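# Carry the paper-filled crate onto the yellow-taped spot

## Task

Get the crate onto the area outlined in yellow tape so that it sits upright, lies wholly within the tape without overlapping it, and still holds every piece of paper. The robot must not tip over or be left leaning, and the crate must stay there without the robot holding it.

## Robot and tools

Robot: a Hello Robot Stretch 4, a single-arm mobile manipulator. It has an omni-wheel base, a mast with a lift that slides vertically, one telescoping arm reaching forward, a wrist with yaw, pitch and roll, and a two-finger gripper. It stands roughly 1.6 m tall, and the base edge lies within 0.23 m of the base origin. There are four cameras: head_camera, head_left_camera, head_right_camera (all on the head) and wrist_camera (on the gripper).

Frames: the base frame sits on the floor beneath the base centre, with x ahead, y to the left and z up. hand_pose, a point between the open fingertips, is reported in this frame, and its printed value may be slightly off. The odometry frame is wherever the base frame was when the scene began. Camera calibration (K, distortion, T_world_to_cam, pos_world) is given per camera, where world means the base frame. It carries small errors, which grow for the wrist camera when the arm is extended.

execute_actions(actions, cameras): actions is a list holding one action, or an empty list to just read the state and images. Each action may contain:
- base: exactly one key, and each is a relative move from where the base last measured itself. translate_m is a straight drive in metres, -2 to 2, positive forward. strafe_m is a sideways slide in metres, -2 to 2, positive to the left. rotate_rad is a turn in place in radians, -3.2 to 3.2, positive counter-clockwise seen from above.
- joints: absolute targets by name, not offsets. lift_m runs 0 to 1.2 m. arm_m runs 0 to 0.55 m of extension. wrist_yaw_rad runs -1.134 to 4.276: 0 points forward, positive turns left, 3.14 is folded back, and above 3.4 the arm may block it. wrist_pitch_rad runs -1.117 to 4.259: 0 is level and 1.57 points down. wrist_roll_rad runs -1.117 to 4.259: positive turns clockwise seen from behind. gripper_m runs -0.038 to 0.141 m and is the fingertip gap; values below 0 press the tips together. A target outside its range is clamped and reported. Any other bad value or unknown key rejects the whole call.
- pace: "slow", "default", "fast" or "max". The base manages about 0.1/0.3/0.4/0.6 m/s and 1/2/3/4 rad/s at these paces, and less when the lift is above 0.2 m.
- contact_limits: only {"arm_m": value}, from 0 (gentlest) to 0.75 (firmest), default 0.5. It sets how much resistance stops the arm.
- end_of_arm: "enable_torque", sent by itself, wakes up wrist or gripper motors that have shut off.
Base and joint motions begin together. Anything you leave out may keep pushing toward its earlier target. cameras lists which images come back: null or ["all"] gives all of them, [] gives none.

wait(seconds): 0 to 10 s with no new command. It returns the same state and images as an empty action. zoom_image(camera, region=[x0,y0,x1,y1]) enlarges part of that camera's most recent image, at most 504x504 pixels, with the origin at the top left. read_manual only returns licence text. finished_scene(scene) ends the scene for good and reports success, so call it only once the crate rests in place by itself.

Result lines: base_status and joint_status report how each motion ended. "done" for the base only means the wheels turned the commanded amount, even if they slipped. "off_target" means the part stopped short and may still be pushing. "contact_stop_at_<key>" means something blocked it; lift, arm or wheels then go limp, and a limp lift can sag under a load. "limit_stop_at_<name>" is a built-in stop: "own_body" means it was about to hit itself, and "tilt" means it leans over 6 degrees and is frozen until it straightens. "torque_fault" means a wrist or gripper motor gave out and needs enable_torque. on_its_own lists things you did not command; "held at" there is a target, not a position. If any call reports a stop, the remaining execute_actions, wait and finished_scene calls in that reply are skipped. lidar_m gives 12 distances in 30-degree sectors, starting straight ahead and going counter-clockwise (4th left, 7th rear, 10th right). "-" means nothing seen, or something closer than 0.25 m. wrist_depth_mm is a 7x7 grid of depths from 100 to 2000 mm, read from the top left. base_odometry counts wheel rotation, so slip shows up as travel. If turned_by_wheels and turned_by_imu differ by more than about 0.1 rad, the base hit something or slid. base_tilt is in degrees, with forward and right positive. motor_effort gives percent of maximum with the peak in brackets. A steady non-zero reading at rest suggests pushing or carrying, and a load in a level gripper shifts the wrist pitch effort. For wheels, positive means turning right.

Gripping: command a gripper_m smaller than the object. Smaller values squeeze harder and pull the object inward. Neither the gripper reading nor "done" proves you are holding anything; a clear change in gripper effort does. Fingertips pressed onto a surface can jam, so raise the lift to free them. To unfold at the start, send lift_m 0.4 with wrist_yaw_rad 0. Rolling the wrist while pitching it upward risks self-collision stops.

Cautions: do not drive or turn with over 1 kg held and arm_m above 0.2, especially at fast paces, since the robot can topple. Hard or sustained pushing with a high gripper can tip it too. Avoid dropping or slamming the crate, spilling paper, tilting the crate, and hard collisions. Objects may occasionally be nudged by outside forces. The robot keeps its last command while you are composing a reply.

Each tool is called after "Call:" as name([rows], argument=value, ...), one row to a line, values as JSON.

## Session

Call:
execute_actions(actions=[])

Scene clock: 0.00 s.
base_odometry: x=+0.000 y=+0.000 heading=+0.000 (m, m, rad; odometry frame)
turned_by_wheels: +0.000 (rad since the last result)
turned_by_imu: +0.000 (rad since the last result)
base_tilt: forward=-0.8 right=+0.1 (deg)
lidar_m: 2.89 2.79 2.10 2.10 1.99 1.36 0.99 0.93 0.99 1.34 2.07 2.12
base_status: not commanded
joint_positions: lift_m=+0.226 arm_m=+0.003 wrist_yaw_rad=+3.115 wrist_pitch_rad=+0.018 wrist_roll_rad=+0.010 gripper_m=+0.057
joint_status: not commanded
motor_effort: lift_m=+19 arm_m=+0 wrist_yaw_rad=+0 wrist_pitch_rad=-2 wrist_roll_rad=-2 gripper_m=-3 wheel_0=+0 wheel_1=+0 wheel_2=+0 (%)
hand_pose: x=-0.1126 y=+0.0952 z=+0.3987 quat_wxyz=(+0.014, -0.009, +0.005, +1.000) (m; base frame)
wrist_depth_mm: - 136 1160 1336 1576 1983 - / - 136 1160 1336 1576 1983 - / - 129 217 1336 1618 1921 - / 112 134 281 1336 1576 1983 - / 878 991 1160 1336 1618 1921 - / 904 1008 211 1281 1537 1808 1983 / 891 946 1042 1078 189 1229 1205
pictures: head_camera, head_left_camera, head_right_camera, wrist_camera
Images, in order (width x height): head_camera 420x560, head_left_camera 420x672, head_right_camera 420x672, wrist_camera 616x392.

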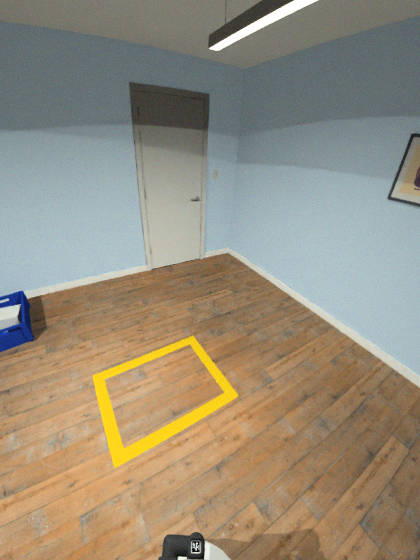

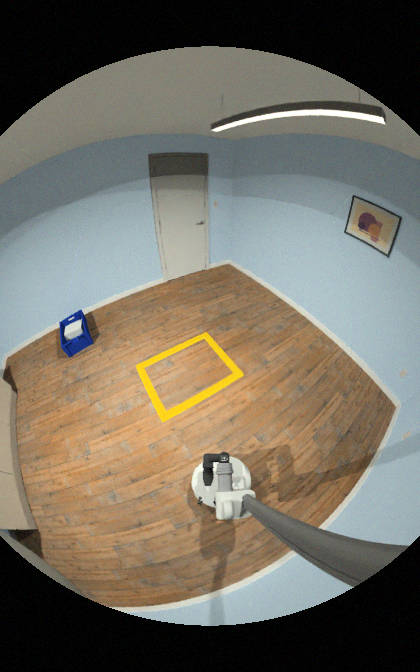

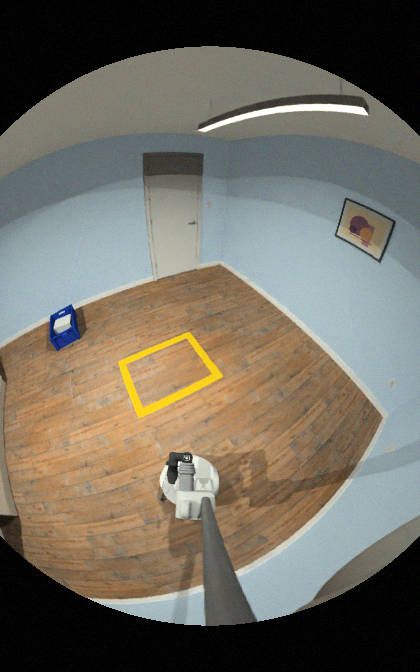

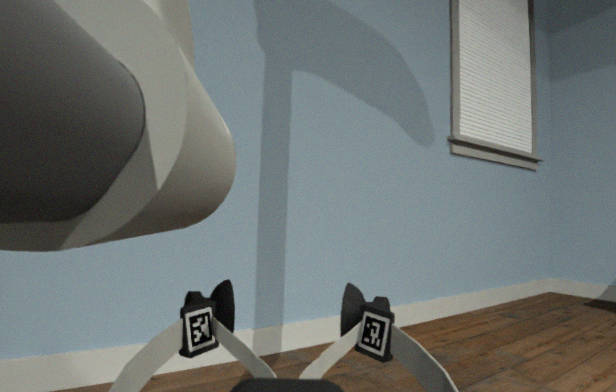

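Call:
execute_actions([
  {"base":{"rotate_rad":0.553},"pace":"fast"},
], cameras=[])

Call:
execute_actions([
  {"base":{"strafe_m":0.8},"pace":"fast"},
], cameras=[])

Call:
execute_actions([
  {"base":{"translate_m":1.2},"joints":{"lift_m":0.5,"wrist_yaw_rad":0,"wrist_pitch_rad":0.8},"pace":"fast"},
])

Scene clock: 2.30 s.
base_odometry: x=+0.000 y=+0.000 heading=+0.553 (m, m, rad; odometry frame)
turned_by_wheels: +0.553 (rad since the last result)
turned_by_imu: +0.545 (rad since the last result)
base_tilt: forward=-0.9 right=+0.1 (deg)
lidar_m: 2.78 2.09 2.09 1.99 1.31 0.98 0.94 0.99 1.41 2.07 2.17 2.84
base_status: done
joint_positions: lift_m=+0.226 arm_m=+0.003 wrist_yaw_rad=+3.115 wrist_pitch_rad=+0.018 wrist_roll_rad=+0.010 gripper_m=+0.057
joint_status: not commanded
motor_effort: lift_m=+19(19) arm_m=+0(0) wrist_yaw_rad=+0(0) wrist_pitch_rad=-4(4) wrist_roll_rad=-2(2) gripper_m=-4(6) wheel_0=+0(6) wheel_1=-1(4) wheel_2=+0(6) (%)
hand_pose: x=-0.1126 y=+0.0952 z=+0.3987 quat_wxyz=(+0.014, -0.009, +0.005, +1.000) (m; base frame)
wrist_depth_mm: - 136 1078 1078 1098 1118 1118 / - 135 1060 1098 1098 1098 1138 / - 129 217 1078 1098 1098 1118 / 112 134 281 1060 1078 1098 1118 / 1025 1025 1042 1060 1078 1078 1118 / 1025 1025 212 1060 1078 1098 1098 / 1008 1008 1025 1025 189 1060 1078
pictures: none
No camera images: the call's "cameras" was empty. Leave "cameras" out to get every camera's image.

Scene clock: 5.53 s.
base_odometry: x=-0.420 y=+0.681 heading=+0.553 (m, m, rad; odometry frame)
turned_by_wheels: +0.000 (rad since the last result)
turned_by_imu: +0.000 (rad since the last result)
base_tilt: forward=-0.8 right=+0.1 (deg)
lidar_m: 1.98 1.68 1.24 1.16 1.23 0.97 0.92 0.98 1.35 2.88 3.02 2.91
base_status: done
joint_positions: lift_m=+0.226 arm_m=+0.003 wrist_yaw_rad=+3.115 wrist_pitch_rad=+0.018 wrist_roll_rad=+0.010 gripper_m=+0.057
joint_status: not commanded
motor_effort: lift_m=+19(19) arm_m=+0(0) wrist_yaw_rad=+0(1) wrist_pitch_rad=-4(4) wrist_roll_rad=-2(2) gripper_m=-3(2) wheel_0=+1(11) wheel_1=+0(10) wheel_2=-1(3) (%)
hand_pose: x=-0.1126 y=+0.0952 z=+0.3987 quat_wxyz=(+0.014, -0.009, +0.005, +1.000) (m; base frame)
wrist_depth_mm: - 136 1042 1060 1078 1098 1098 / - 135 1042 1060 1078 1078 1078 / - 129 217 1060 1060 1078 1098 / 112 134 281 1060 1078 1078 1078 / 1008 1025 1042 1042 1042 1078 1078 / 1008 1008 211 1025 1060 1078 1078 / 976 991 1008 1008 189 1042 1060
pictures: none
No camera images: the call's "cameras" was empty. Leave "cameras" out to get every camera's image.

Scene clock: 9.90 s.
base_odometry: x=+0.601 y=+1.311 heading=+0.553 (m, m, rad; odometry frame)
turned_by_wheels: +0.000 (rad since the last result)
turned_by_imu: -0.002 (rad since the last result)
base_tilt: forward=-0.7 right=+0.2 (deg)
lidar_m: 0.78 1.68 1.24 1.18 1.24 2.20 2.11 2.25 2.98 2.91 2.21 0.84
base_status: done
joint_positions: lift_m=+0.500 arm_m=+0.003 wrist_yaw_rad=+0.000 wrist_pitch_rad=+0.801 wrist_roll_rad=+0.010 gripper_m=+0.057
joint_status: all done
motor_effort: lift_m=+21(25) arm_m=+0(0) wrist_yaw_rad=+0(6) wrist_pitch_rad=-2(2) wrist_roll_rad=-2(2) gripper_m=-3(6) wheel_0=+0(6) wheel_1=-1(7) wheel_2=-1(11) (%)
hand_pose: x=+0.3741 y=-0.0874 z=+0.4708 quat_wxyz=(+0.921, +0.005, +0.390, -0.002) (m; base frame)
wrist_depth_mm: 1336 1336 1308 1308 1336 1308 1308 / 1366 1336 1078 1160 1397 1397 1430 / 1098 1118 960 946 1205 1229 1281 / 931 917 750 778 1008 1042 1060 / 809 820 820 842 866 878 891 / 715 732 211 750 741 778 778 / 640 640 647 661 189 691 707
pictures: head_camera, head_left_camera, head_right_camera, wrist_camera
camera_calibration (this result's frames):
wrist_camera: T_world_to_cam=[[-0.00841493, -0.998929, 0.0454874, -0.116093], [-0.691806, -0.0270301, -0.721578, 0.66155], [0.722035, -0.0375405, -0.690838, 0.27692], [0, 0, 0, 1]] pos_world=[0.256741, -0.0876908, 0.673947]
Images, in order (width x height): head_camera 420x560, head_left_camera 420x672, head_right_camera 420x672, wrist_camera 616x392.

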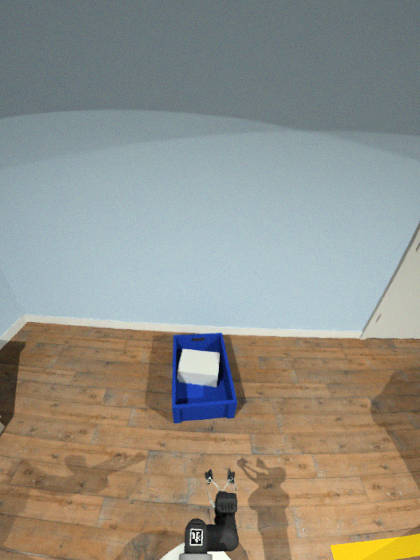

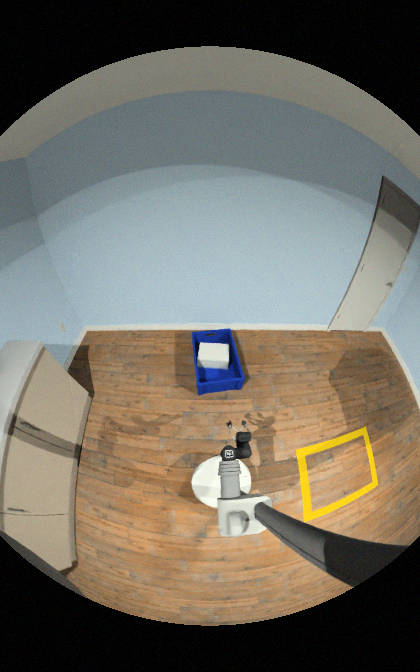

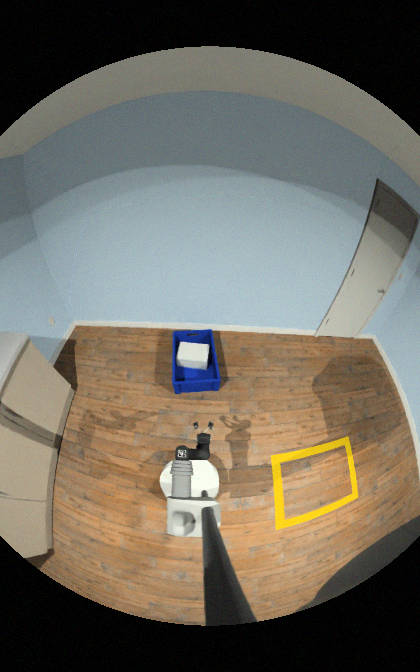

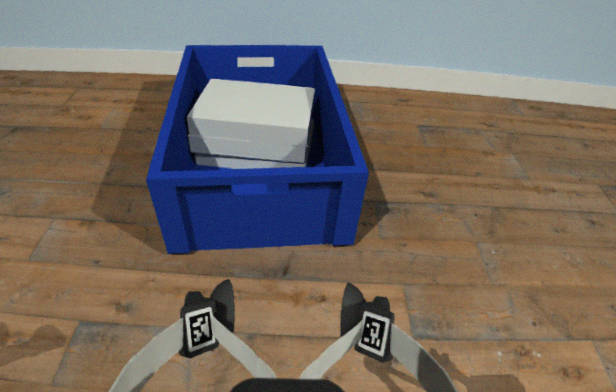

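Call:
execute_actions([
  {"base":{"translate_m":0.32},"joints":{"arm_m":0.2,"wrist_yaw_rad":1.57,"wrist_pitch_rad":1.57,"gripper_m":0.12}},
])

Scene clock: 13.83 s.
base_odometry: x=+0.873 y=+1.479 heading=+0.553 (m, m, rad; odometry frame)
turned_by_wheels: +0.000 (rad since the last result)
turned_by_imu: -0.002 (rad since the last result)
base_tilt: forward=-0.8 right=+0.1 (deg)
lidar_m: 0.47 0.46 1.25 1.15 1.24 1.72 2.43 2.58 3.00 2.91 1.82 0.50
base_status: done
joint_positions: lift_m=+0.500 arm_m=+0.199 wrist_yaw_rad=+1.570 wrist_pitch_rad=+1.570 wrist_roll_rad=+0.010 gripper_m=+0.120
joint_status: all done
motor_effort: lift_m=+21(21) arm_m=+8(6) wrist_yaw_rad=+0(5) wrist_pitch_rad=+3(5) wrist_roll_rad=-2(1) gripper_m=-2(0) wheel_0=-1(5) wheel_1=+0(3) wheel_2=+1(9) (%)
hand_pose: x=+0.4570 y=+0.0002 z=+0.3896 quat_wxyz=(+0.503, -0.497, +0.503, +0.497) (m; base frame)
wrist_depth_mm: 609 615 621 627 640 647 647 / 609 615 621 621 634 634 640 / 496 609 609 466 496 517 469 / 421 603 609 609 615 609 466 / 407 597 603 603 615 559 462 / 407 209 597 597 609 512 459 / 477 580 585 162 603 504 455
pictures: head_camera, head_left_camera, head_right_camera, wrist_camera
camera_calibration (this result's frames):
wrist_camera: T_world_to_cam=[[0.998954, 0.0242896, 0.0387496, -0.482181], [0.0257707, -0.998938, -0.0381916, 0.0686839], [0.0377808, 0.0391503, -0.998519, 0.596798], [0, 0, 0, 1]] pos_world=[0.457359, 0.0569581, 0.617222]
Images, in order (width x height): head_camera 420x560, head_left_camera 420x672, head_right_camera 420x672, wrist_camera 616x392.

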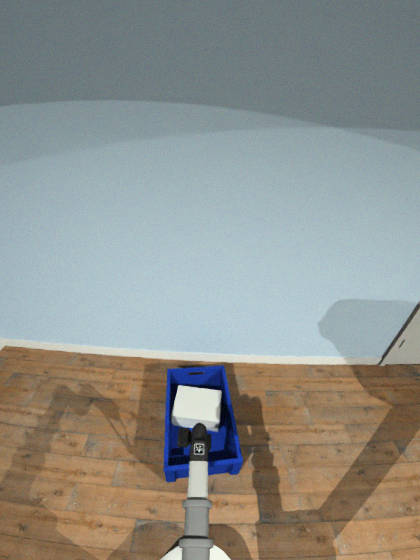

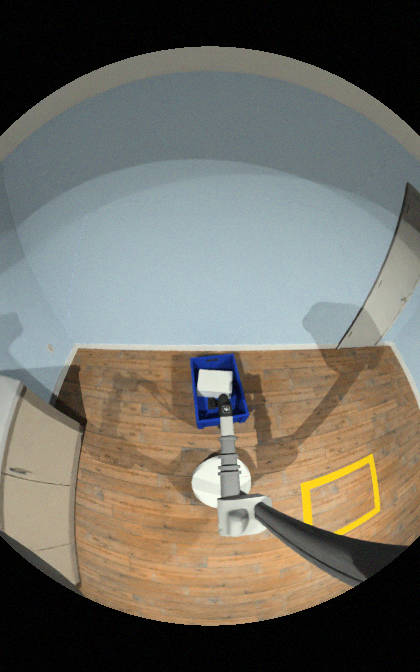

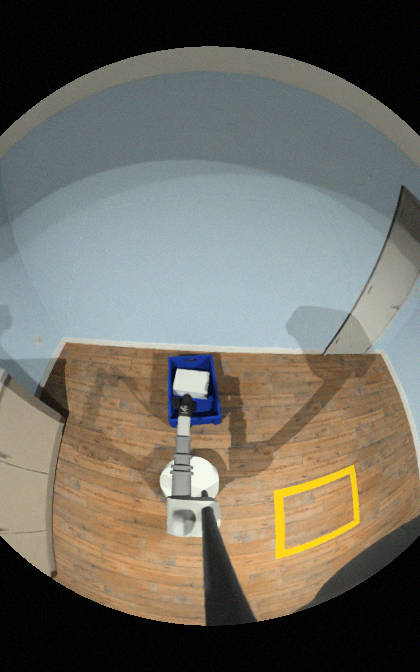

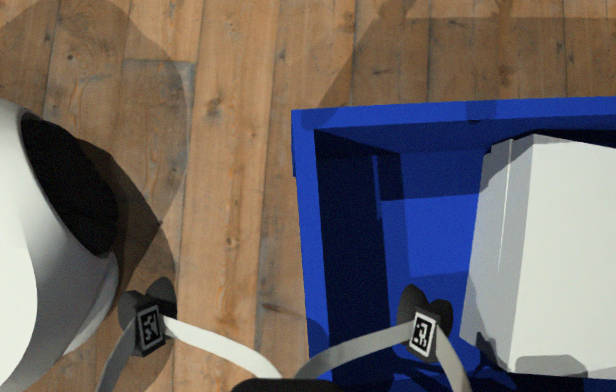

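Call:
execute_actions([
  {"base":{"strafe_m":-0.04},"joints":{"lift_m":0.25,"arm_m":0.22,"gripper_m":0.08}},
], cameras=[])

Call:
execute_actions([
  {"joints":{"gripper_m":-0.02}},
], cameras=["wrist_camera"])

Call:
execute_actions([
  {"base":{"translate_m":-0.5},"pace":"slow"},
])

Scene clock: 16.37 s.
base_odometry: x=+0.894 y=+1.445 heading=+0.553 (m, m, rad; odometry frame)
turned_by_wheels: +0.000 (rad since the last result)
turned_by_imu: -0.001 (rad since the last result)
base_tilt: forward=-0.8 right=+0.1 (deg)
lidar_m: 0.47 0.48 1.29 1.23 1.29 1.77 2.44 2.58 2.95 2.89 1.81 0.51
base_status: done
joint_positions: lift_m=+0.250 arm_m=+0.219 wrist_yaw_rad=+1.570 wrist_pitch_rad=+1.570 wrist_roll_rad=+0.010 gripper_m=+0.080
joint_status: all done
motor_effort: lift_m=+15(17) arm_m=+7(6) wrist_yaw_rad=+1(0) wrist_pitch_rad=+3(3) wrist_roll_rad=-1(2) gripper_m=-3(5) wheel_0=-1(9) wheel_1=+1(9) wheel_2=+0(2) (%)
hand_pose: x=+0.4771 y=+0.0002 z=+0.1400 quat_wxyz=(+0.503, -0.497, +0.503, +0.497) (m; base frame)
wrist_depth_mm: 362 364 370 147 285 291 306 / 359 362 368 146 373 375 379 / 357 359 364 145 370 373 377 / 353 355 362 144 364 368 373 / 349 353 357 143 362 366 370 / 347 351 353 141 357 364 364 / 345 347 353 140 189 362 355
pictures: none
No camera images: the call's "cameras" was empty. Leave "cameras" out to get every camera's image.

Scene clock: 18.10 s.
base_odometry: x=+0.895 y=+1.445 heading=+0.553 (m, m, rad; odometry frame)
turned_by_wheels: +0.000 (rad since the last result)
turned_by_imu: +0.000 (rad since the last result)
base_tilt: forward=-0.9 right=+0.2 (deg)
lidar_m: 0.46 0.47 1.29 1.22 1.27 1.77 2.44 2.58 2.95 2.88 1.80 0.50
base_status: not commanded
joint_positions: lift_m=+0.250 arm_m=+0.220 wrist_yaw_rad=+1.571 wrist_pitch_rad=+1.568 wrist_roll_rad=+0.009 gripper_m=-0.019
joint_status: all done
motor_effort: lift_m=+25(24) arm_m=+2(7) wrist_yaw_rad=-3(4) wrist_pitch_rad=+10(9) wrist_roll_rad=+2(1) gripper_m=-21(21) wheel_0=+0(1) wheel_1=-1(1) wheel_2=+6(7) (%)
hand_pose: x=+0.4780 y=+0.0010 z=+0.1393 quat_wxyz=(+0.503, -0.497, +0.501, +0.499) (m; base frame)
wrist_depth_mm: 359 362 366 236 279 285 298 / 357 359 362 325 366 370 375 / 353 355 362 359 364 370 370 / 349 353 355 141 362 366 368 / 347 349 353 139 357 362 366 / 345 347 349 138 357 359 359 / 342 343 178 137 175 355 345
pictures: wrist_camera
camera_calibration (this result's frames):
wrist_camera: T_world_to_cam=[[0.998889, 0.026742, 0.0388051, -0.49345], [0.0283036, -0.998788, -0.0402667, 0.058404], [0.0376813, 0.0413202, -0.998435, 0.346062], [0, 0, 0, 1]] pos_world=[0.478209, 0.0572297, 0.367021]
Images, in order (width x height): wrist_camera 616x392.

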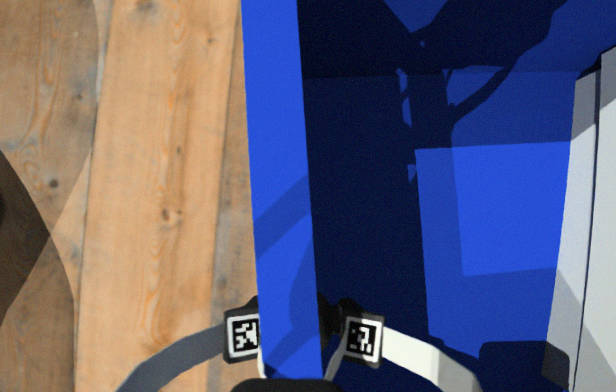

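Scene clock: 24.37 s.
base_odometry: x=+0.469 y=+1.183 heading=+0.553 (m, m, rad; odometry frame)
turned_by_wheels: +0.000 (rad since the last result)
turned_by_imu: -0.001 (rad since the last result)
base_tilt: forward=-0.7 right=+0.1 (deg)
lidar_m: 0.47 0.48 1.28 1.21 1.28 2.02 1.95 2.06 2.88 2.86 2.46 0.48
base_status: done
joint_positions: lift_m=+0.249 arm_m=+0.220 wrist_yaw_rad=+1.570 wrist_pitch_rad=+1.569 wrist_roll_rad=+0.010 gripper_m=-0.019
joint_status: not commanded
motor_effort: lift_m=+25(25) arm_m=+1(2) wrist_yaw_rad=-1(4) wrist_pitch_rad=+3(9) wrist_roll_rad=-1(1) gripper_m=-23(23) wheel_0=-3(5) wheel_1=-2(9) wheel_2=+6(13) (%)
hand_pose: x=+0.4780 y=+0.0003 z=+0.1392 quat_wxyz=(+0.503, -0.497, +0.502, +0.498) (m; base frame)
wrist_depth_mm: 357 362 368 144 268 259 253 / 353 359 364 143 366 357 343 / 351 357 357 142 366 368 373 / 351 353 357 140 362 366 368 / 347 351 353 140 357 364 364 / 343 347 351 138 355 359 362 / 342 343 176 137 174 357 343
pictures: head_camera, head_left_camera, head_right_camera, wrist_camera
camera_calibration (this result's frames):
wrist_camera: T_world_to_cam=[[0.998939, 0.0248916, 0.0387537, -0.493482], [0.0263783, -0.998917, -0.0383347, 0.0583725], [0.0377575, 0.0393163, -0.998513, 0.346014], [0, 0, 0, 1]] pos_world=[0.478354, 0.0569888, 0.366861]
Images, in order (width x height): head_camera 420x560, head_left_camera 420x672, head_right_camera 420x672, wrist_camera 616x392.

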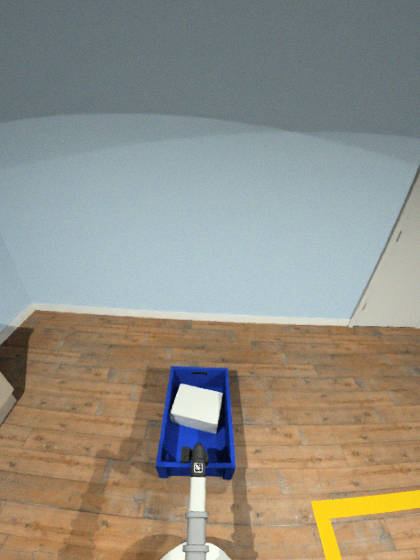

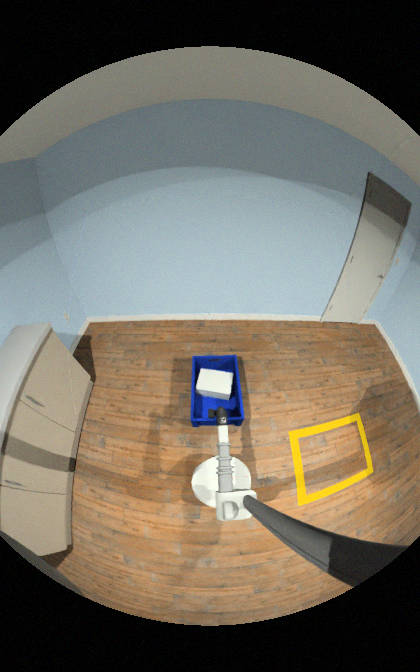

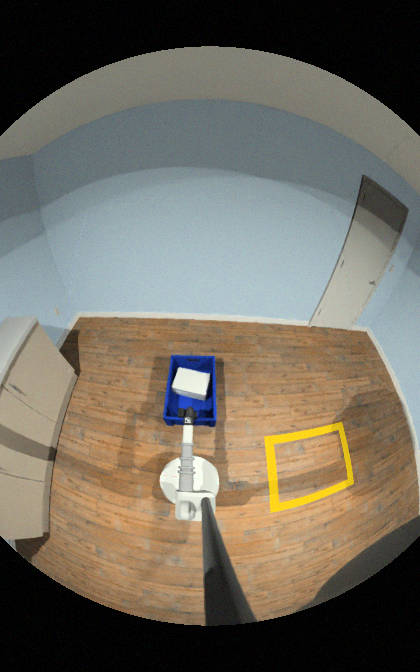

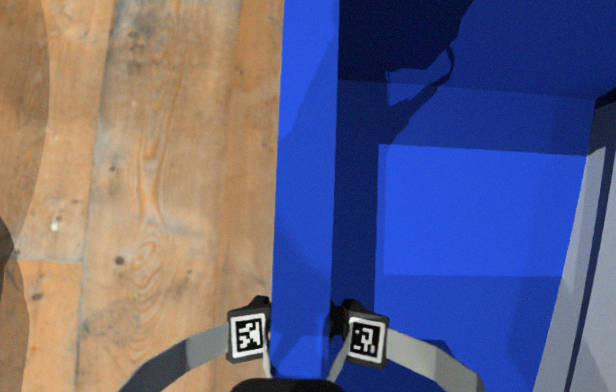

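Call:
execute_actions([
  {"base":{"rotate_rad":0.6},"pace":"slow"},
], cameras=["head_left_camera","wrist_camera"])

Scene clock: 26.80 s.
base_odometry: x=+0.470 y=+1.183 heading=+1.151 (m, m, rad; odometry frame)
turned_by_wheels: +0.598 (rad since the last result)
turned_by_imu: +0.585 (rad since the last result)
base_tilt: forward=-0.8 right=+0.2 (deg)
lidar_m: 0.61 1.26 1.23 1.31 1.98 1.95 2.09 2.88 2.85 2.30 1.81 0.31
base_status: done
joint_positions: lift_m=+0.250 arm_m=+0.219 wrist_yaw_rad=+1.556 wrist_pitch_rad=+1.597 wrist_roll_rad=+0.019 gripper_m=-0.019
joint_status: not commanded
on_its_own: wrist_yaw_rad is at rest, and its effort (+42) is outside its rest range (-13 to +13); wrist_pitch_rad is at rest, and its effort (-75) is outside its rest range (-23 to +23); wrist_roll_rad is at rest, and its effort (-24) is outside its rest range (-13 to +13)
motor_effort: lift_m=+22(25) arm_m=+5(5) wrist_yaw_rad=+42(42) wrist_pitch_rad=-75(77) wrist_roll_rad=-24(25) gripper_m=-26(23) wheel_0=-12(16) wheel_1=-4(7) wheel_2=-7(9) (%)
hand_pose: x=+0.4773 y=-0.0088 z=+0.1395 quat_wxyz=(+0.502, -0.498, +0.515, +0.485) (m; base frame)
wrist_depth_mm: 349 353 357 362 364 370 373 / 349 355 355 359 364 370 373 / 349 351 357 359 364 366 202 / 349 353 355 359 362 231 143 / 347 351 353 357 233 142 273 / 345 349 196 228 140 362 329 / 345 154 174 138 169 362 364
pictures: head_left_camera, wrist_camera
camera_calibration (this result's frames):
wrist_camera: T_world_to_cam=[[0.999263, 0.00324109, 0.0382587, -0.492859], [0.00366281, -0.999933, -0.0109577, 0.0562908], [0.0382206, 0.0110898, -0.999208, 0.346344], [0, 0, 0, 1]] pos_world=[0.479052, 0.0540435, 0.365543]
Images, in order (width x height): head_left_camera 420x672, wrist_camera 616x392.

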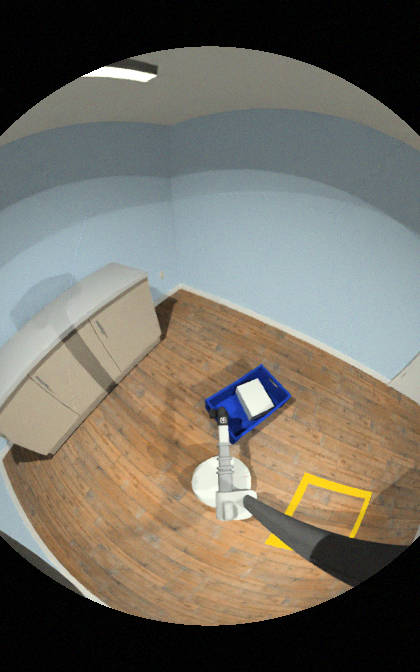

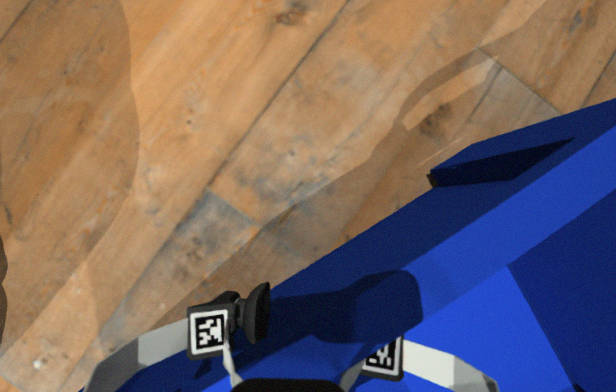

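Call:
execute_actions([
  {"base":{"translate_m":-0.3},"pace":"slow"},
], cameras=[])

Call:
execute_actions([
  {"base":{"rotate_rad":0.4},"pace":"slow"},
], cameras=["head_left_camera","wrist_camera"])

Scene clock: 31.83 s.
base_odometry: x=+0.347 y=+0.909 heading=+1.150 (m, m, rad; odometry frame)
turned_by_wheels: -0.001 (rad since the last result)
turned_by_imu: -0.005 (rad since the last result)
base_tilt: forward=-0.8 right=+0.2 (deg)
lidar_m: 0.43 0.56 1.39 1.49 1.75 1.71 1.83 2.72 2.67 2.65 2.06 0.39
base_status: done
joint_positions: lift_m=+0.250 arm_m=+0.219 wrist_yaw_rad=+1.564 wrist_pitch_rad=+1.579 wrist_roll_rad=+0.014 gripper_m=-0.019
joint_status: not commanded
on_its_own: wrist_yaw_rad is at rest, and its effort (+19) is outside its rest range (-13 to +13); wrist_pitch_rad is at rest, and its effort (-24) is outside its rest range (-23 to +23)
motor_effort: lift_m=+22(22) arm_m=+3(5) wrist_yaw_rad=+19(41) wrist_pitch_rad=-24(75) wrist_roll_rad=-12(26) gripper_m=-21(24) wheel_0=-10(17) wheel_1=-6(11) wheel_2=+3(7) (%)
hand_pose: x=+0.4777 y=-0.0030 z=+0.1394 quat_wxyz=(+0.503, -0.497, +0.507, +0.493) (m; base frame)
wrist_depth_mm: 357 359 364 368 370 148 191 / 355 357 362 366 317 147 227 / 351 357 362 364 145 329 285 / 349 353 357 362 144 366 370 / 347 351 355 355 143 366 368 / 345 349 353 140 359 362 366 / 343 347 177 139 173 362 364
pictures: none
No camera images: the call's "cameras" was empty. Leave "cameras" out to get every camera's image.

Scene clock: 33.37 s.
base_odometry: x=+0.347 y=+0.909 heading=+1.548 (m, m, rad; odometry frame)
turned_by_wheels: +0.398 (rad since the last result)
turned_by_imu: +0.388 (rad since the last result)
base_tilt: forward=-0.8 right=+0.0 (deg)
lidar_m: 0.32 1.39 1.45 1.80 1.69 1.76 2.41 2.68 2.77 2.14 0.81 0.34
base_status: done
joint_positions: lift_m=+0.250 arm_m=+0.219 wrist_yaw_rad=+1.554 wrist_pitch_rad=+1.598 wrist_roll_rad=+0.020 gripper_m=-0.019
joint_status: not commanded
on_its_own: wrist_yaw_rad is at rest, and its effort (+45) is outside its rest range (-13 to +13); wrist_pitch_rad is at rest, and its effort (-78) is outside its rest range (-23 to +23); wrist_roll_rad is at rest, and its effort (-30) is outside its rest range (-13 to +13)
motor_effort: lift_m=+22(22) arm_m=+6(6) wrist_yaw_rad=+45(45) wrist_pitch_rad=-78(80) wrist_roll_rad=-30(29) gripper_m=-27(24) wheel_0=-15(19) wheel_1=-4(10) wheel_2=-9(11) (%)
hand_pose: x=+0.4772 y=-0.0092 z=+0.1395 quat_wxyz=(+0.502, -0.498, +0.516, +0.484) (m; base frame)
wrist_depth_mm: 351 351 357 359 364 368 370 / 351 353 357 362 364 366 368 / 349 351 357 359 362 364 265 / 347 351 355 359 362 252 145 / 347 353 353 357 250 141 259 / 347 349 199 232 139 362 319 / 345 156 170 137 166 359 362
pictures: head_left_camera, wrist_camera
camera_calibration (this result's frames):
wrist_camera: T_world_to_cam=[[0.999267, 0.000624247, 0.0382766, -0.492729], [0.00101282, -0.999948, -0.0101332, 0.0570789], [0.0382683, 0.0101646, -0.999216, 0.346331], [0, 0, 0, 1]] pos_world=[0.479056, 0.0538632, 0.365497]
Images, in order (width x height): head_left_camera 420x672, wrist_camera 616x392.

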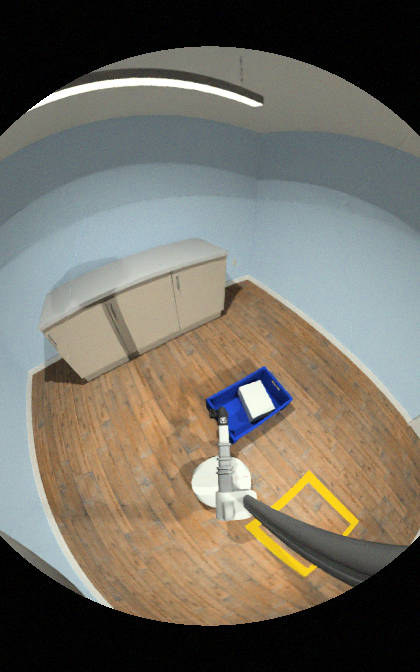

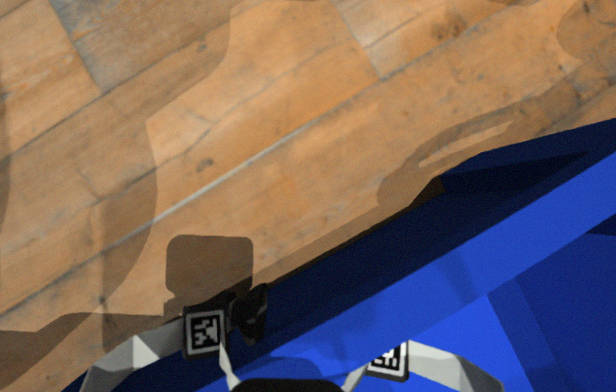

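Call:
execute_actions([
  {"base":{"translate_m":-0.3},"pace":"slow"},
], cameras=[])

Call:
execute_actions([
  {"base":{"strafe_m":-0.3},"pace":"slow"},
], cameras=["head_left_camera","wrist_camera"])

Scene clock: 38.73 s.
base_odometry: x=+0.340 y=+0.609 heading=+1.547 (m, m, rad; odometry frame)
turned_by_wheels: -0.001 (rad since the last result)
turned_by_imu: -0.005 (rad since the last result)
base_tilt: forward=-0.8 right=+0.1 (deg)
lidar_m: 0.43 0.59 1.70 1.63 1.54 1.60 2.16 2.40 2.51 2.31 2.19 0.41
base_status: done
joint_positions: lift_m=+0.250 arm_m=+0.219 wrist_yaw_rad=+1.564 wrist_pitch_rad=+1.579 wrist_roll_rad=+0.014 gripper_m=-0.019
joint_status: not commanded
on_its_own: wrist_yaw_rad is at rest, and its effort (+18) is outside its rest range (-13 to +13); wrist_pitch_rad is at rest, and its effort (-24) is outside its rest range (-23 to +23)
motor_effort: lift_m=+22(22) arm_m=+3(6) wrist_yaw_rad=+18(44) wrist_pitch_rad=-24(77) wrist_roll_rad=-12(30) gripper_m=-19(28) wheel_0=-9(15) wheel_1=-5(10) wheel_2=+2(8) (%)
hand_pose: x=+0.4777 y=-0.0031 z=+0.1394 quat_wxyz=(+0.503, -0.497, +0.507, +0.493) (m; base frame)
wrist_depth_mm: 357 362 366 368 373 148 191 / 353 357 364 366 320 147 225 / 351 357 357 364 151 317 279 / 351 353 357 359 143 368 368 / 349 353 355 357 143 366 368 / 345 349 353 141 359 364 368 / 342 343 179 139 174 362 364
pictures: none
No camera images: the call's "cameras" was empty. Leave "cameras" out to get every camera's image.

Scene clock: 42.90 s.
base_odometry: x=+0.640 y=+0.602 heading=+1.548 (m, m, rad; odometry frame)
turned_by_wheels: +0.001 (rad since the last result)
turned_by_imu: +0.002 (rad since the last result)
base_tilt: forward=-0.7 right=+0.2 (deg)
lidar_m: 0.51 0.45 1.85 1.90 1.79 1.86 2.40 2.27 2.35 2.02 1.93 0.50
base_status: done
joint_positions: lift_m=+0.250 arm_m=+0.219 wrist_yaw_rad=+1.575 wrist_pitch_rad=+1.557 wrist_roll_rad=+0.009 gripper_m=-0.020
joint_status: not commanded
on_its_own: wrist_yaw_rad is at rest, and its effort (-15) is outside its rest range (-13 to +13); wrist_pitch_rad is at rest, and its effort (+39) is outside its rest range (-23 to +23)
motor_effort: lift_m=+21(23) arm_m=+3(3) wrist_yaw_rad=-15(18) wrist_pitch_rad=+39(39) wrist_roll_rad=+3(12) gripper_m=-19(17) wheel_0=+8(12) wheel_1=+2(11) wheel_2=+5(3) (%)
hand_pose: x=+0.4777 y=+0.0043 z=+0.1396 quat_wxyz=(+0.504, -0.495, +0.498, +0.502) (m; base frame)
wrist_depth_mm: 364 368 370 283 307 315 330 / 362 364 366 368 373 379 382 / 357 362 362 366 370 373 375 / 353 355 359 362 366 368 370 / 349 353 355 357 362 366 362 / 345 351 351 186 357 364 349 / 342 343 172 140 173 359 347
pictures: head_left_camera, wrist_camera
camera_calibration (this result's frames):
wrist_camera: T_world_to_cam=[[0.998758, 0.0308991, 0.0390812, -0.493266], [0.0328593, -0.998181, -0.0505529, 0.0609913], [0.0374481, 0.0517743, -0.997956, 0.346247], [0, 0, 0, 1]] pos_world=[0.477684, 0.0581952, 0.3679]
Images, in order (width x height): head_left_camera 420x672, wrist_camera 616x392.

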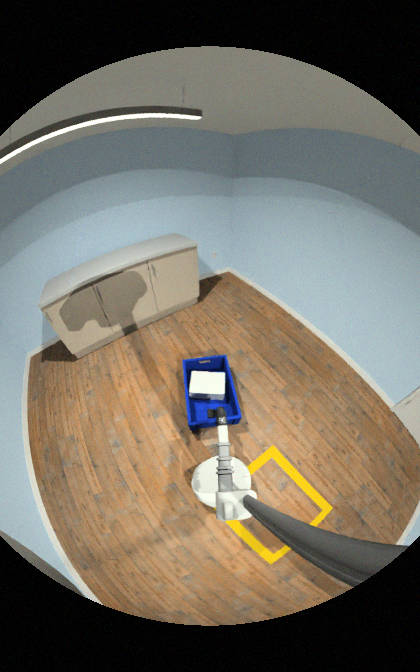

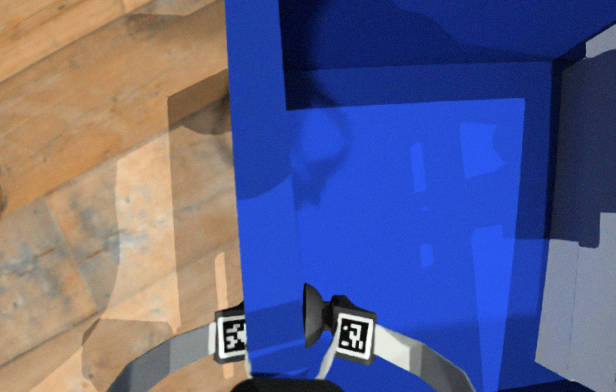

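Call:
execute_actions([
  {"base":{"translate_m":-0.52},"pace":"slow"},
], cameras=[])

Call:
execute_actions([
  {"base":{"strafe_m":-0.2},"pace":"slow"},
], cameras=["head_left_camera"])

Call:
execute_actions([
  {"joints":{"gripper_m":0.09,"lift_m":0.38}},
], cameras=[])

Call:
execute_actions([
  {"base":{"rotate_rad":0.61}},
], cameras=["head_left_camera"])

Scene clock: 50.07 s.
base_odometry: x=+0.628 y=+0.083 heading=+1.548 (m, m, rad; odometry frame)
turned_by_wheels: +0.000 (rad since the last result)
turned_by_imu: -0.001 (rad since the last result)
base_tilt: forward=-0.8 right=+0.2 (deg)
lidar_m: 0.50 0.50 2.26 1.63 1.51 1.58 1.95 1.81 1.90 2.30 2.20 0.48
base_status: done
joint_positions: lift_m=+0.250 arm_m=+0.220 wrist_yaw_rad=+1.570 wrist_pitch_rad=+1.569 wrist_roll_rad=+0.010 gripper_m=-0.019
joint_status: not commanded
motor_effort: lift_m=+23(22) arm_m=+2(3) wrist_yaw_rad=+0(17) wrist_pitch_rad=+5(39) wrist_roll_rad=+0(3) gripper_m=-17(21) wheel_0=-4(7) wheel_1=-3(2) wheel_2=+6(15) (%)
hand_pose: x=+0.4779 y=+0.0004 z=+0.1394 quat_wxyz=(+0.503, -0.497, +0.502, +0.498) (m; base frame)
wrist_depth_mm: 359 364 366 146 285 276 273 / 357 359 364 145 370 373 364 / 353 357 359 143 368 373 375 / 351 355 357 142 364 370 373 / 347 351 355 141 362 366 366 / 343 349 351 139 357 364 364 / 342 343 177 138 175 359 343
pictures: none
No camera images: the call's "cameras" was empty. Leave "cameras" out to get every camera's image.

Scene clock: 53.20 s.
base_odometry: x=+0.828 y=+0.079 heading=+1.550 (m, m, rad; odometry frame)
turned_by_wheels: +0.001 (rad since the last result)
turned_by_imu: +0.003 (rad since the last result)
base_tilt: forward=-0.7 right=+0.1 (deg)
lidar_m: 0.45 0.43 2.42 1.79 1.69 1.76 1.82 1.71 1.78 2.13 2.04 0.54
base_status: done
joint_positions: lift_m=+0.250 arm_m=+0.220 wrist_yaw_rad=+1.577 wrist_pitch_rad=+1.554 wrist_roll_rad=+0.008 gripper_m=-0.019
joint_status: not commanded
on_its_own: wrist_yaw_rad is at rest, and its effort (-20) is outside its rest range (-13 to +13); wrist_pitch_rad is at rest, and its effort (+47) is outside its rest range (-23 to +23)
motor_effort: lift_m=+22(22) arm_m=+2(2) wrist_yaw_rad=-20(22) wrist_pitch_rad=+47(47) wrist_roll_rad=+7(6) gripper_m=-19(18) wheel_0=+11(12) wheel_1=+0(6) wheel_2=+7(8) (%)
hand_pose: x=+0.4779 y=+0.0053 z=+0.1395 quat_wxyz=(+0.504, -0.496, +0.496, +0.504) (m; base frame)
wrist_depth_mm: 366 368 264 314 375 384 314 / 359 366 164 370 377 379 315 / 357 362 144 366 370 375 332 / 351 357 143 362 366 370 345 / 349 353 141 359 362 366 351 / 345 347 179 195 357 362 366 / 342 342 172 139 176 357 362
pictures: head_left_camera
Images, in order (width x height): head_left_camera 420x672.

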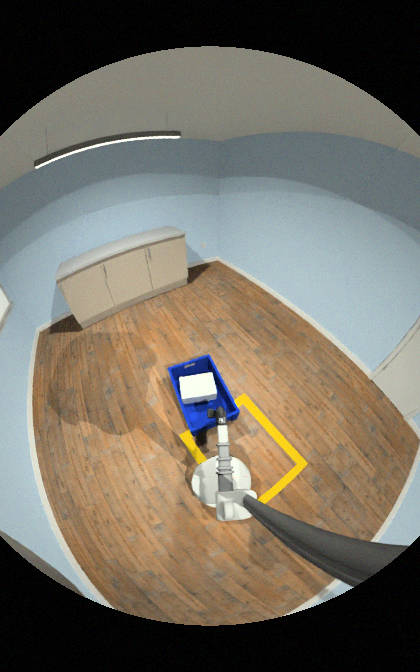

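Scene clock: 55.53 s.
base_odometry: x=+0.828 y=+0.078 heading=+1.548 (m, m, rad; odometry frame)
turned_by_wheels: -0.001 (rad since the last result)
turned_by_imu: -0.002 (rad since the last result)
base_tilt: forward=-0.8 right=+0.0 (deg)
lidar_m: 0.44 0.42 2.41 1.77 1.69 1.74 1.82 1.70 1.80 2.15 2.03 0.52
base_status: not commanded
joint_positions: lift_m=+0.299 arm_m=+0.220 wrist_yaw_rad=+1.570 wrist_pitch_rad=+1.570 wrist_roll_rad=+0.010 gripper_m=+0.090
joint_status: lift_m contact_stop (moved +0.049 of +0.130); the others done
on_its_own: lift_m is slack since a contact_stop (your +0.380 is given up)
motor_effort: lift_m=+19(37) arm_m=+2(2) wrist_yaw_rad=+0(21) wrist_pitch_rad=+0(47) wrist_roll_rad=-1(7) gripper_m=-2(23) wheel_0=+1(10) wheel_1=-1(2) wheel_2=-1(7) (%)
hand_pose: x=+0.4779 y=+0.0000 z=+0.1889 quat_wxyz=(+0.503, -0.497, +0.503, +0.497) (m; base frame)
wrist_depth_mm: 410 413 272 322 410 415 306 / 404 410 293 415 421 424 309 / 404 407 191 413 415 418 322 / 399 404 190 410 413 418 332 / 397 402 404 407 410 413 343 / 394 397 222 353 404 410 413 / 392 392 397 186 300 394 355
pictures: none
No camera images: the call's "cameras" was empty. Leave "cameras" out to get every camera's image.

not run: a stop came earlier in this reply.

Call:
execute_actions([
  {"joints":{"lift_m":0.38}},
], cameras=[])

Call:
execute_actions([
  {"base":{"rotate_rad":0.6},"joints":{"arm_m":0.14}},
], cameras=[])

Call:
execute_actions([
  {"base":{"strafe_m":-0.27}},
], cameras=["head_camera","wrist_camera"])

Scene clock: 57.47 s.
base_odometry: x=+0.828 y=+0.078 heading=+1.548 (m, m, rad; odometry frame)
turned_by_wheels: +0.000 (rad since the last result)
turned_by_imu: -0.001 (rad since the last result)
base_tilt: forward=-0.7 right=+0.2 (deg)
lidar_m: 0.41 0.41 2.41 1.78 1.68 1.73 1.80 1.71 1.79 2.12 2.04 0.53
base_status: not commanded
joint_positions: lift_m=+0.380 arm_m=+0.220 wrist_yaw_rad=+1.570 wrist_pitch_rad=+1.570 wrist_roll_rad=+0.010 gripper_m=+0.090
joint_status: all done
motor_effort: lift_m=+21(22) arm_m=+2(2) wrist_yaw_rad=+1(1) wrist_pitch_rad=+0(1) wrist_roll_rad=-2(0) gripper_m=-3(0) wheel_0=+1(1) wheel_1=-1(1) wheel_2=-1(1) (%)
hand_pose: x=+0.4779 y=+0.0000 z=+0.2695 quat_wxyz=(+0.503, -0.497, +0.503, +0.497) (m; base frame)
wrist_depth_mm: 492 492 278 322 407 402 351 / 484 492 351 469 504 415 351 / 480 488 488 496 496 436 347 / 452 484 484 492 492 473 345 / 455 480 484 488 492 492 343 / 445 473 480 469 480 492 421 / 466 469 473 266 309 397 351
pictures: none
No camera images: the call's "cameras" was empty. Leave "cameras" out to get every camera's image.

Scene clock: 58.83 s.
base_odometry: x=+0.828 y=+0.078 heading=+2.148 (m, m, rad; odometry frame)
turned_by_wheels: +0.600 (rad since the last result)
turned_by_imu: +0.591 (rad since the last result)
base_tilt: forward=-0.7 right=-0.1 (deg)
lidar_m: 0.42 2.31 1.74 1.68 1.79 1.78 1.72 1.83 2.09 2.03 0.52 0.41
base_status: done
joint_positions: lift_m=+0.380 arm_m=+0.141 wrist_yaw_rad=+1.570 wrist_pitch_rad=+1.570 wrist_roll_rad=+0.010 gripper_m=+0.090
joint_status: all done
motor_effort: lift_m=+21(21) arm_m=-7(11) wrist_yaw_rad=+0(0) wrist_pitch_rad=+1(0) wrist_roll_rad=-2(2) gripper_m=-6(2) wheel_0=+1(6) wheel_1=-1(4) wheel_2=+0(5) (%)
hand_pose: x=+0.3997 y=+0.0001 z=+0.2695 quat_wxyz=(+0.503, -0.497, +0.503, +0.497) (m; base frame)
wrist_depth_mm: 492 496 500 504 512 517 521 / 488 488 496 500 508 512 517 / 375 488 492 500 504 508 508 / 334 484 488 492 500 500 512 / 304 477 484 488 496 500 504 / 304 430 480 488 488 492 500 / 322 455 477 304 243 488 496
pictures: none
No camera images: the call's "cameras" was empty. Leave "cameras" out to get every camera's image.

Scene clock: 61.07 s.
base_odometry: x=+1.055 y=+0.226 heading=+2.148 (m, m, rad; odometry frame)
turned_by_wheels: +0.000 (rad since the last result)
turned_by_imu: -0.001 (rad since the last result)
base_tilt: forward=-0.7 right=+0.1 (deg)
lidar_m: 0.38 0.42 2.02 1.96 2.07 1.79 1.74 1.84 1.80 1.77 1.87 0.35
base_status: done
joint_positions: lift_m=+0.380 arm_m=+0.141 wrist_yaw_rad=+1.570 wrist_pitch_rad=+1.570 wrist_roll_rad=+0.010 gripper_m=+0.090
joint_status: not commanded
motor_effort: lift_m=+20(21) arm_m=-7(8) wrist_yaw_rad=+1(1) wrist_pitch_rad=+1(2) wrist_roll_rad=-2(2) gripper_m=-2(3) wheel_0=+0(7) wheel_1=+0(6) wheel_2=-1(1) (%)
hand_pose: x=+0.3997 y=+0.0001 z=+0.2697 quat_wxyz=(+0.503, -0.497, +0.503, +0.497) (m; base frame)
wrist_depth_mm: 492 496 500 504 283 517 521 / 488 492 496 500 355 309 287 / 375 488 492 492 500 452 392 / 320 484 488 492 496 500 430 / 304 477 484 488 492 496 389 / 306 430 480 484 484 477 353 / 324 459 477 266 340 407 338
pictures: head_camera, wrist_camera
camera_calibration (this result's frames):
wrist_camera: T_world_to_cam=[[0.998945, 0.0246642, 0.0387316, -0.42023], [0.0261178, -0.998956, -0.0374826, 0.0650763], [0.0377667, 0.0384547, -0.998546, 0.479239], [0, 0, 0, 1]] pos_world=[0.399988, 0.0569441, 0.497258]
Images, in order (width x height): head_camera 420x560, wrist_camera 616x392.

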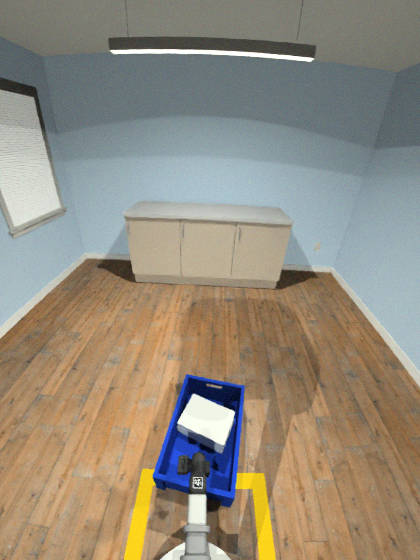

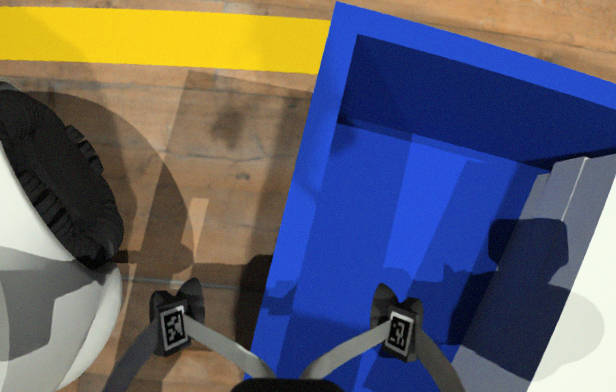

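Call:
execute_actions([
  {"joints":{"lift_m":0.25,"arm_m":0.115}},
], cameras=[])

Call:
execute_actions([
  {"base":{"strafe_m":-0.05},"pace":"slow","joints":{"gripper_m":-0.02}},
], cameras=["wrist_camera"])

Call:
execute_actions([
  {"base":{"translate_m":-0.62},"pace":"slow"},
])

Scene clock: 63.27 s.
base_odometry: x=+1.055 y=+0.226 heading=+2.148 (m, m, rad; odometry frame)
turned_by_wheels: +0.000 (rad since the last result)
turned_by_imu: -0.001 (rad since the last result)
base_tilt: forward=-0.9 right=-0.1 (deg)
lidar_m: 0.37 0.40 2.01 1.96 2.07 1.80 1.74 1.84 1.81 1.75 1.88 0.36
base_status: not commanded
joint_positions: lift_m=+0.251 arm_m=+0.116 wrist_yaw_rad=+1.570 wrist_pitch_rad=+1.570 wrist_roll_rad=+0.010 gripper_m=+0.090
joint_status: all done
motor_effort: lift_m=+11(19) arm_m=-8(7) wrist_yaw_rad=-1(1) wrist_pitch_rad=+2(1) wrist_roll_rad=-1(0) gripper_m=+0(5) wheel_0=+0(0) wheel_1=+0(1) wheel_2=-1(1) (%)
hand_pose: x=+0.3747 y=+0.0001 z=+0.1403 quat_wxyz=(+0.503, -0.497, +0.503, +0.497) (m; base frame)
wrist_depth_mm: 362 366 370 377 152 247 229 / 359 364 368 373 151 320 291 / 357 359 364 368 149 375 379 / 286 357 362 366 148 373 377 / 268 355 359 362 366 368 375 / 290 351 357 336 213 366 370 / 296 347 353 143 186 362 357
pictures: none
No camera images: the call's "cameras" was empty. Leave "cameras" out to get every camera's image.

Scene clock: 67.10 s.
base_odometry: x=+1.096 y=+0.253 heading=+2.148 (m, m, rad; odometry frame)
turned_by_wheels: +0.000 (rad since the last result)
turned_by_imu: -0.002 (rad since the last result)
base_tilt: forward=-0.7 right=+0.2 (deg)
lidar_m: 0.35 0.40 2.08 2.01 2.11 1.80 1.74 1.85 1.75 1.69 1.80 0.35
base_status: done
joint_positions: lift_m=+0.249 arm_m=+0.116 wrist_yaw_rad=+1.568 wrist_pitch_rad=+1.573 wrist_roll_rad=+0.012 gripper_m=-0.019
joint_status: all done
motor_effort: lift_m=+26(25) arm_m=-7(7) wrist_yaw_rad=+6(7) wrist_pitch_rad=-8(8) wrist_roll_rad=-5(5) gripper_m=-22(22) wheel_0=-3(6) wheel_1=-4(7) wheel_2=+3(2) (%)
hand_pose: x=+0.3746 y=-0.0009 z=+0.1392 quat_wxyz=(+0.503, -0.497, +0.504, +0.496) (m; base frame)
wrist_depth_mm: 357 362 366 368 145 334 309 / 355 357 362 366 366 370 370 / 353 357 359 362 364 368 370 / 286 353 357 141 362 366 370 / 267 351 355 140 357 362 366 / 285 347 351 138 355 359 357 / 291 345 174 137 175 357 330
pictures: wrist_camera
camera_calibration (this result's frames):
wrist_camera: T_world_to_cam=[[0.999026, 0.021276, 0.0386683, -0.3902], [0.022629, -0.999135, -0.034894, 0.0608436], [0.0378925, 0.0357351, -0.998643, 0.349888], [0, 0, 0, 1]] pos_world=[0.375185, 0.0565896, 0.366625]
Images, in order (width x height): wrist_camera 616x392.

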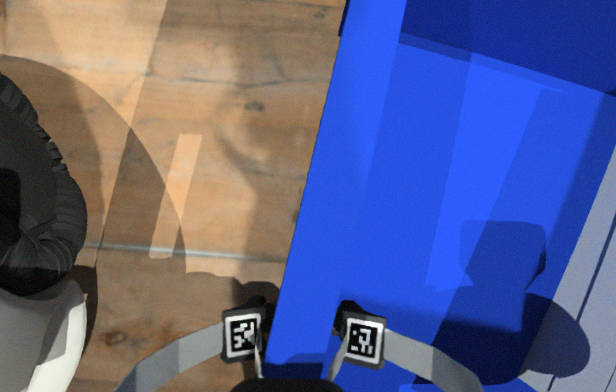

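Scene clock: 74.57 s.
base_odometry: x=+1.434 y=-0.266 heading=+2.147 (m, m, rad; odometry frame)
turned_by_wheels: +0.000 (rad since the last result)
turned_by_imu: -0.002 (rad since the last result)
base_tilt: forward=-0.7 right=+0.1 (deg)
lidar_m: 0.36 0.41 2.10 2.04 1.54 1.16 1.10 1.19 1.65 1.65 1.79 0.33
base_status: done
joint_positions: lift_m=+0.249 arm_m=+0.116 wrist_yaw_rad=+1.568 wrist_pitch_rad=+1.572 wrist_roll_rad=+0.012 gripper_m=-0.019
joint_status: not commanded
motor_effort: lift_m=+26(26) arm_m=-7(7) wrist_yaw_rad=+6(6) wrist_pitch_rad=-5(7) wrist_roll_rad=-5(6) gripper_m=-22(20) wheel_0=-5(7) wheel_1=-4(6) wheel_2=+5(10) (%)
hand_pose: x=+0.3747 y=-0.0006 z=+0.1391 quat_wxyz=(+0.503, -0.497, +0.504, +0.496) (m; base frame)
wrist_depth_mm: 357 362 366 368 145 340 312 / 355 359 362 364 366 370 375 / 353 355 357 362 364 368 373 / 286 353 357 141 362 366 370 / 267 349 355 139 359 362 364 / 285 347 349 138 355 359 357 / 291 343 178 137 174 357 329
pictures: head_camera, head_left_camera, head_right_camera, wrist_camera
camera_calibration (this result's frames):
wrist_camera: T_world_to_cam=[[0.999022, 0.0213876, 0.0386881, -0.390205], [0.0227721, -0.999103, -0.035706, 0.0611484], [0.0378897, 0.0365521, -0.998613, 0.349803], [0, 0, 0, 1]] pos_world=[0.375177, 0.056653, 0.366598]
Images, in order (width x height): head_camera 420x560, head_left_camera 420x672, head_right_camera 420x672, wrist_camera 616x392.

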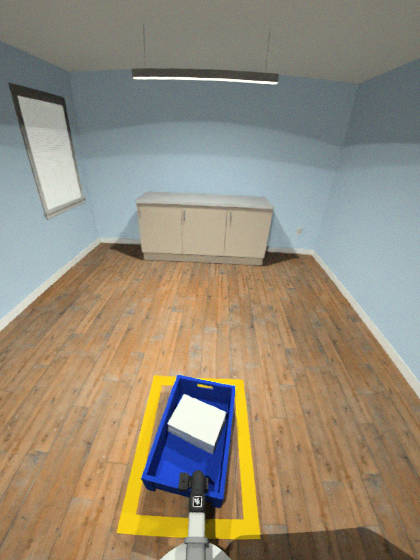

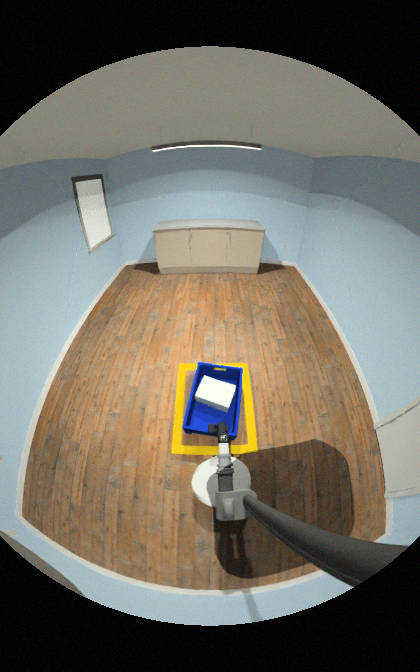

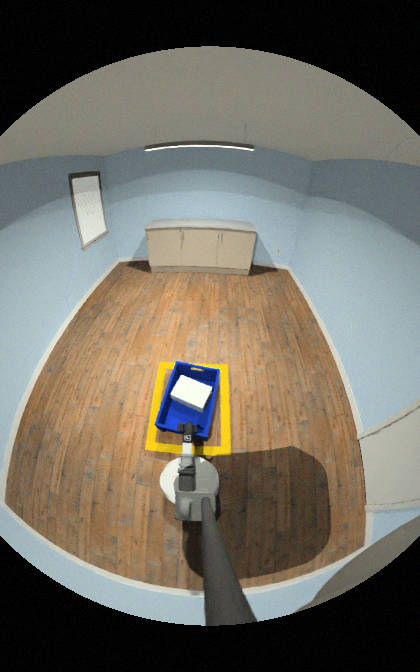

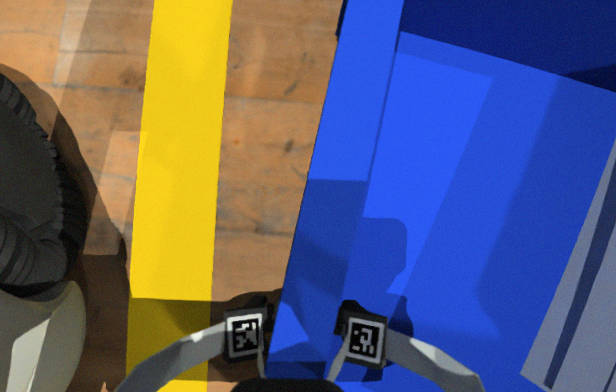

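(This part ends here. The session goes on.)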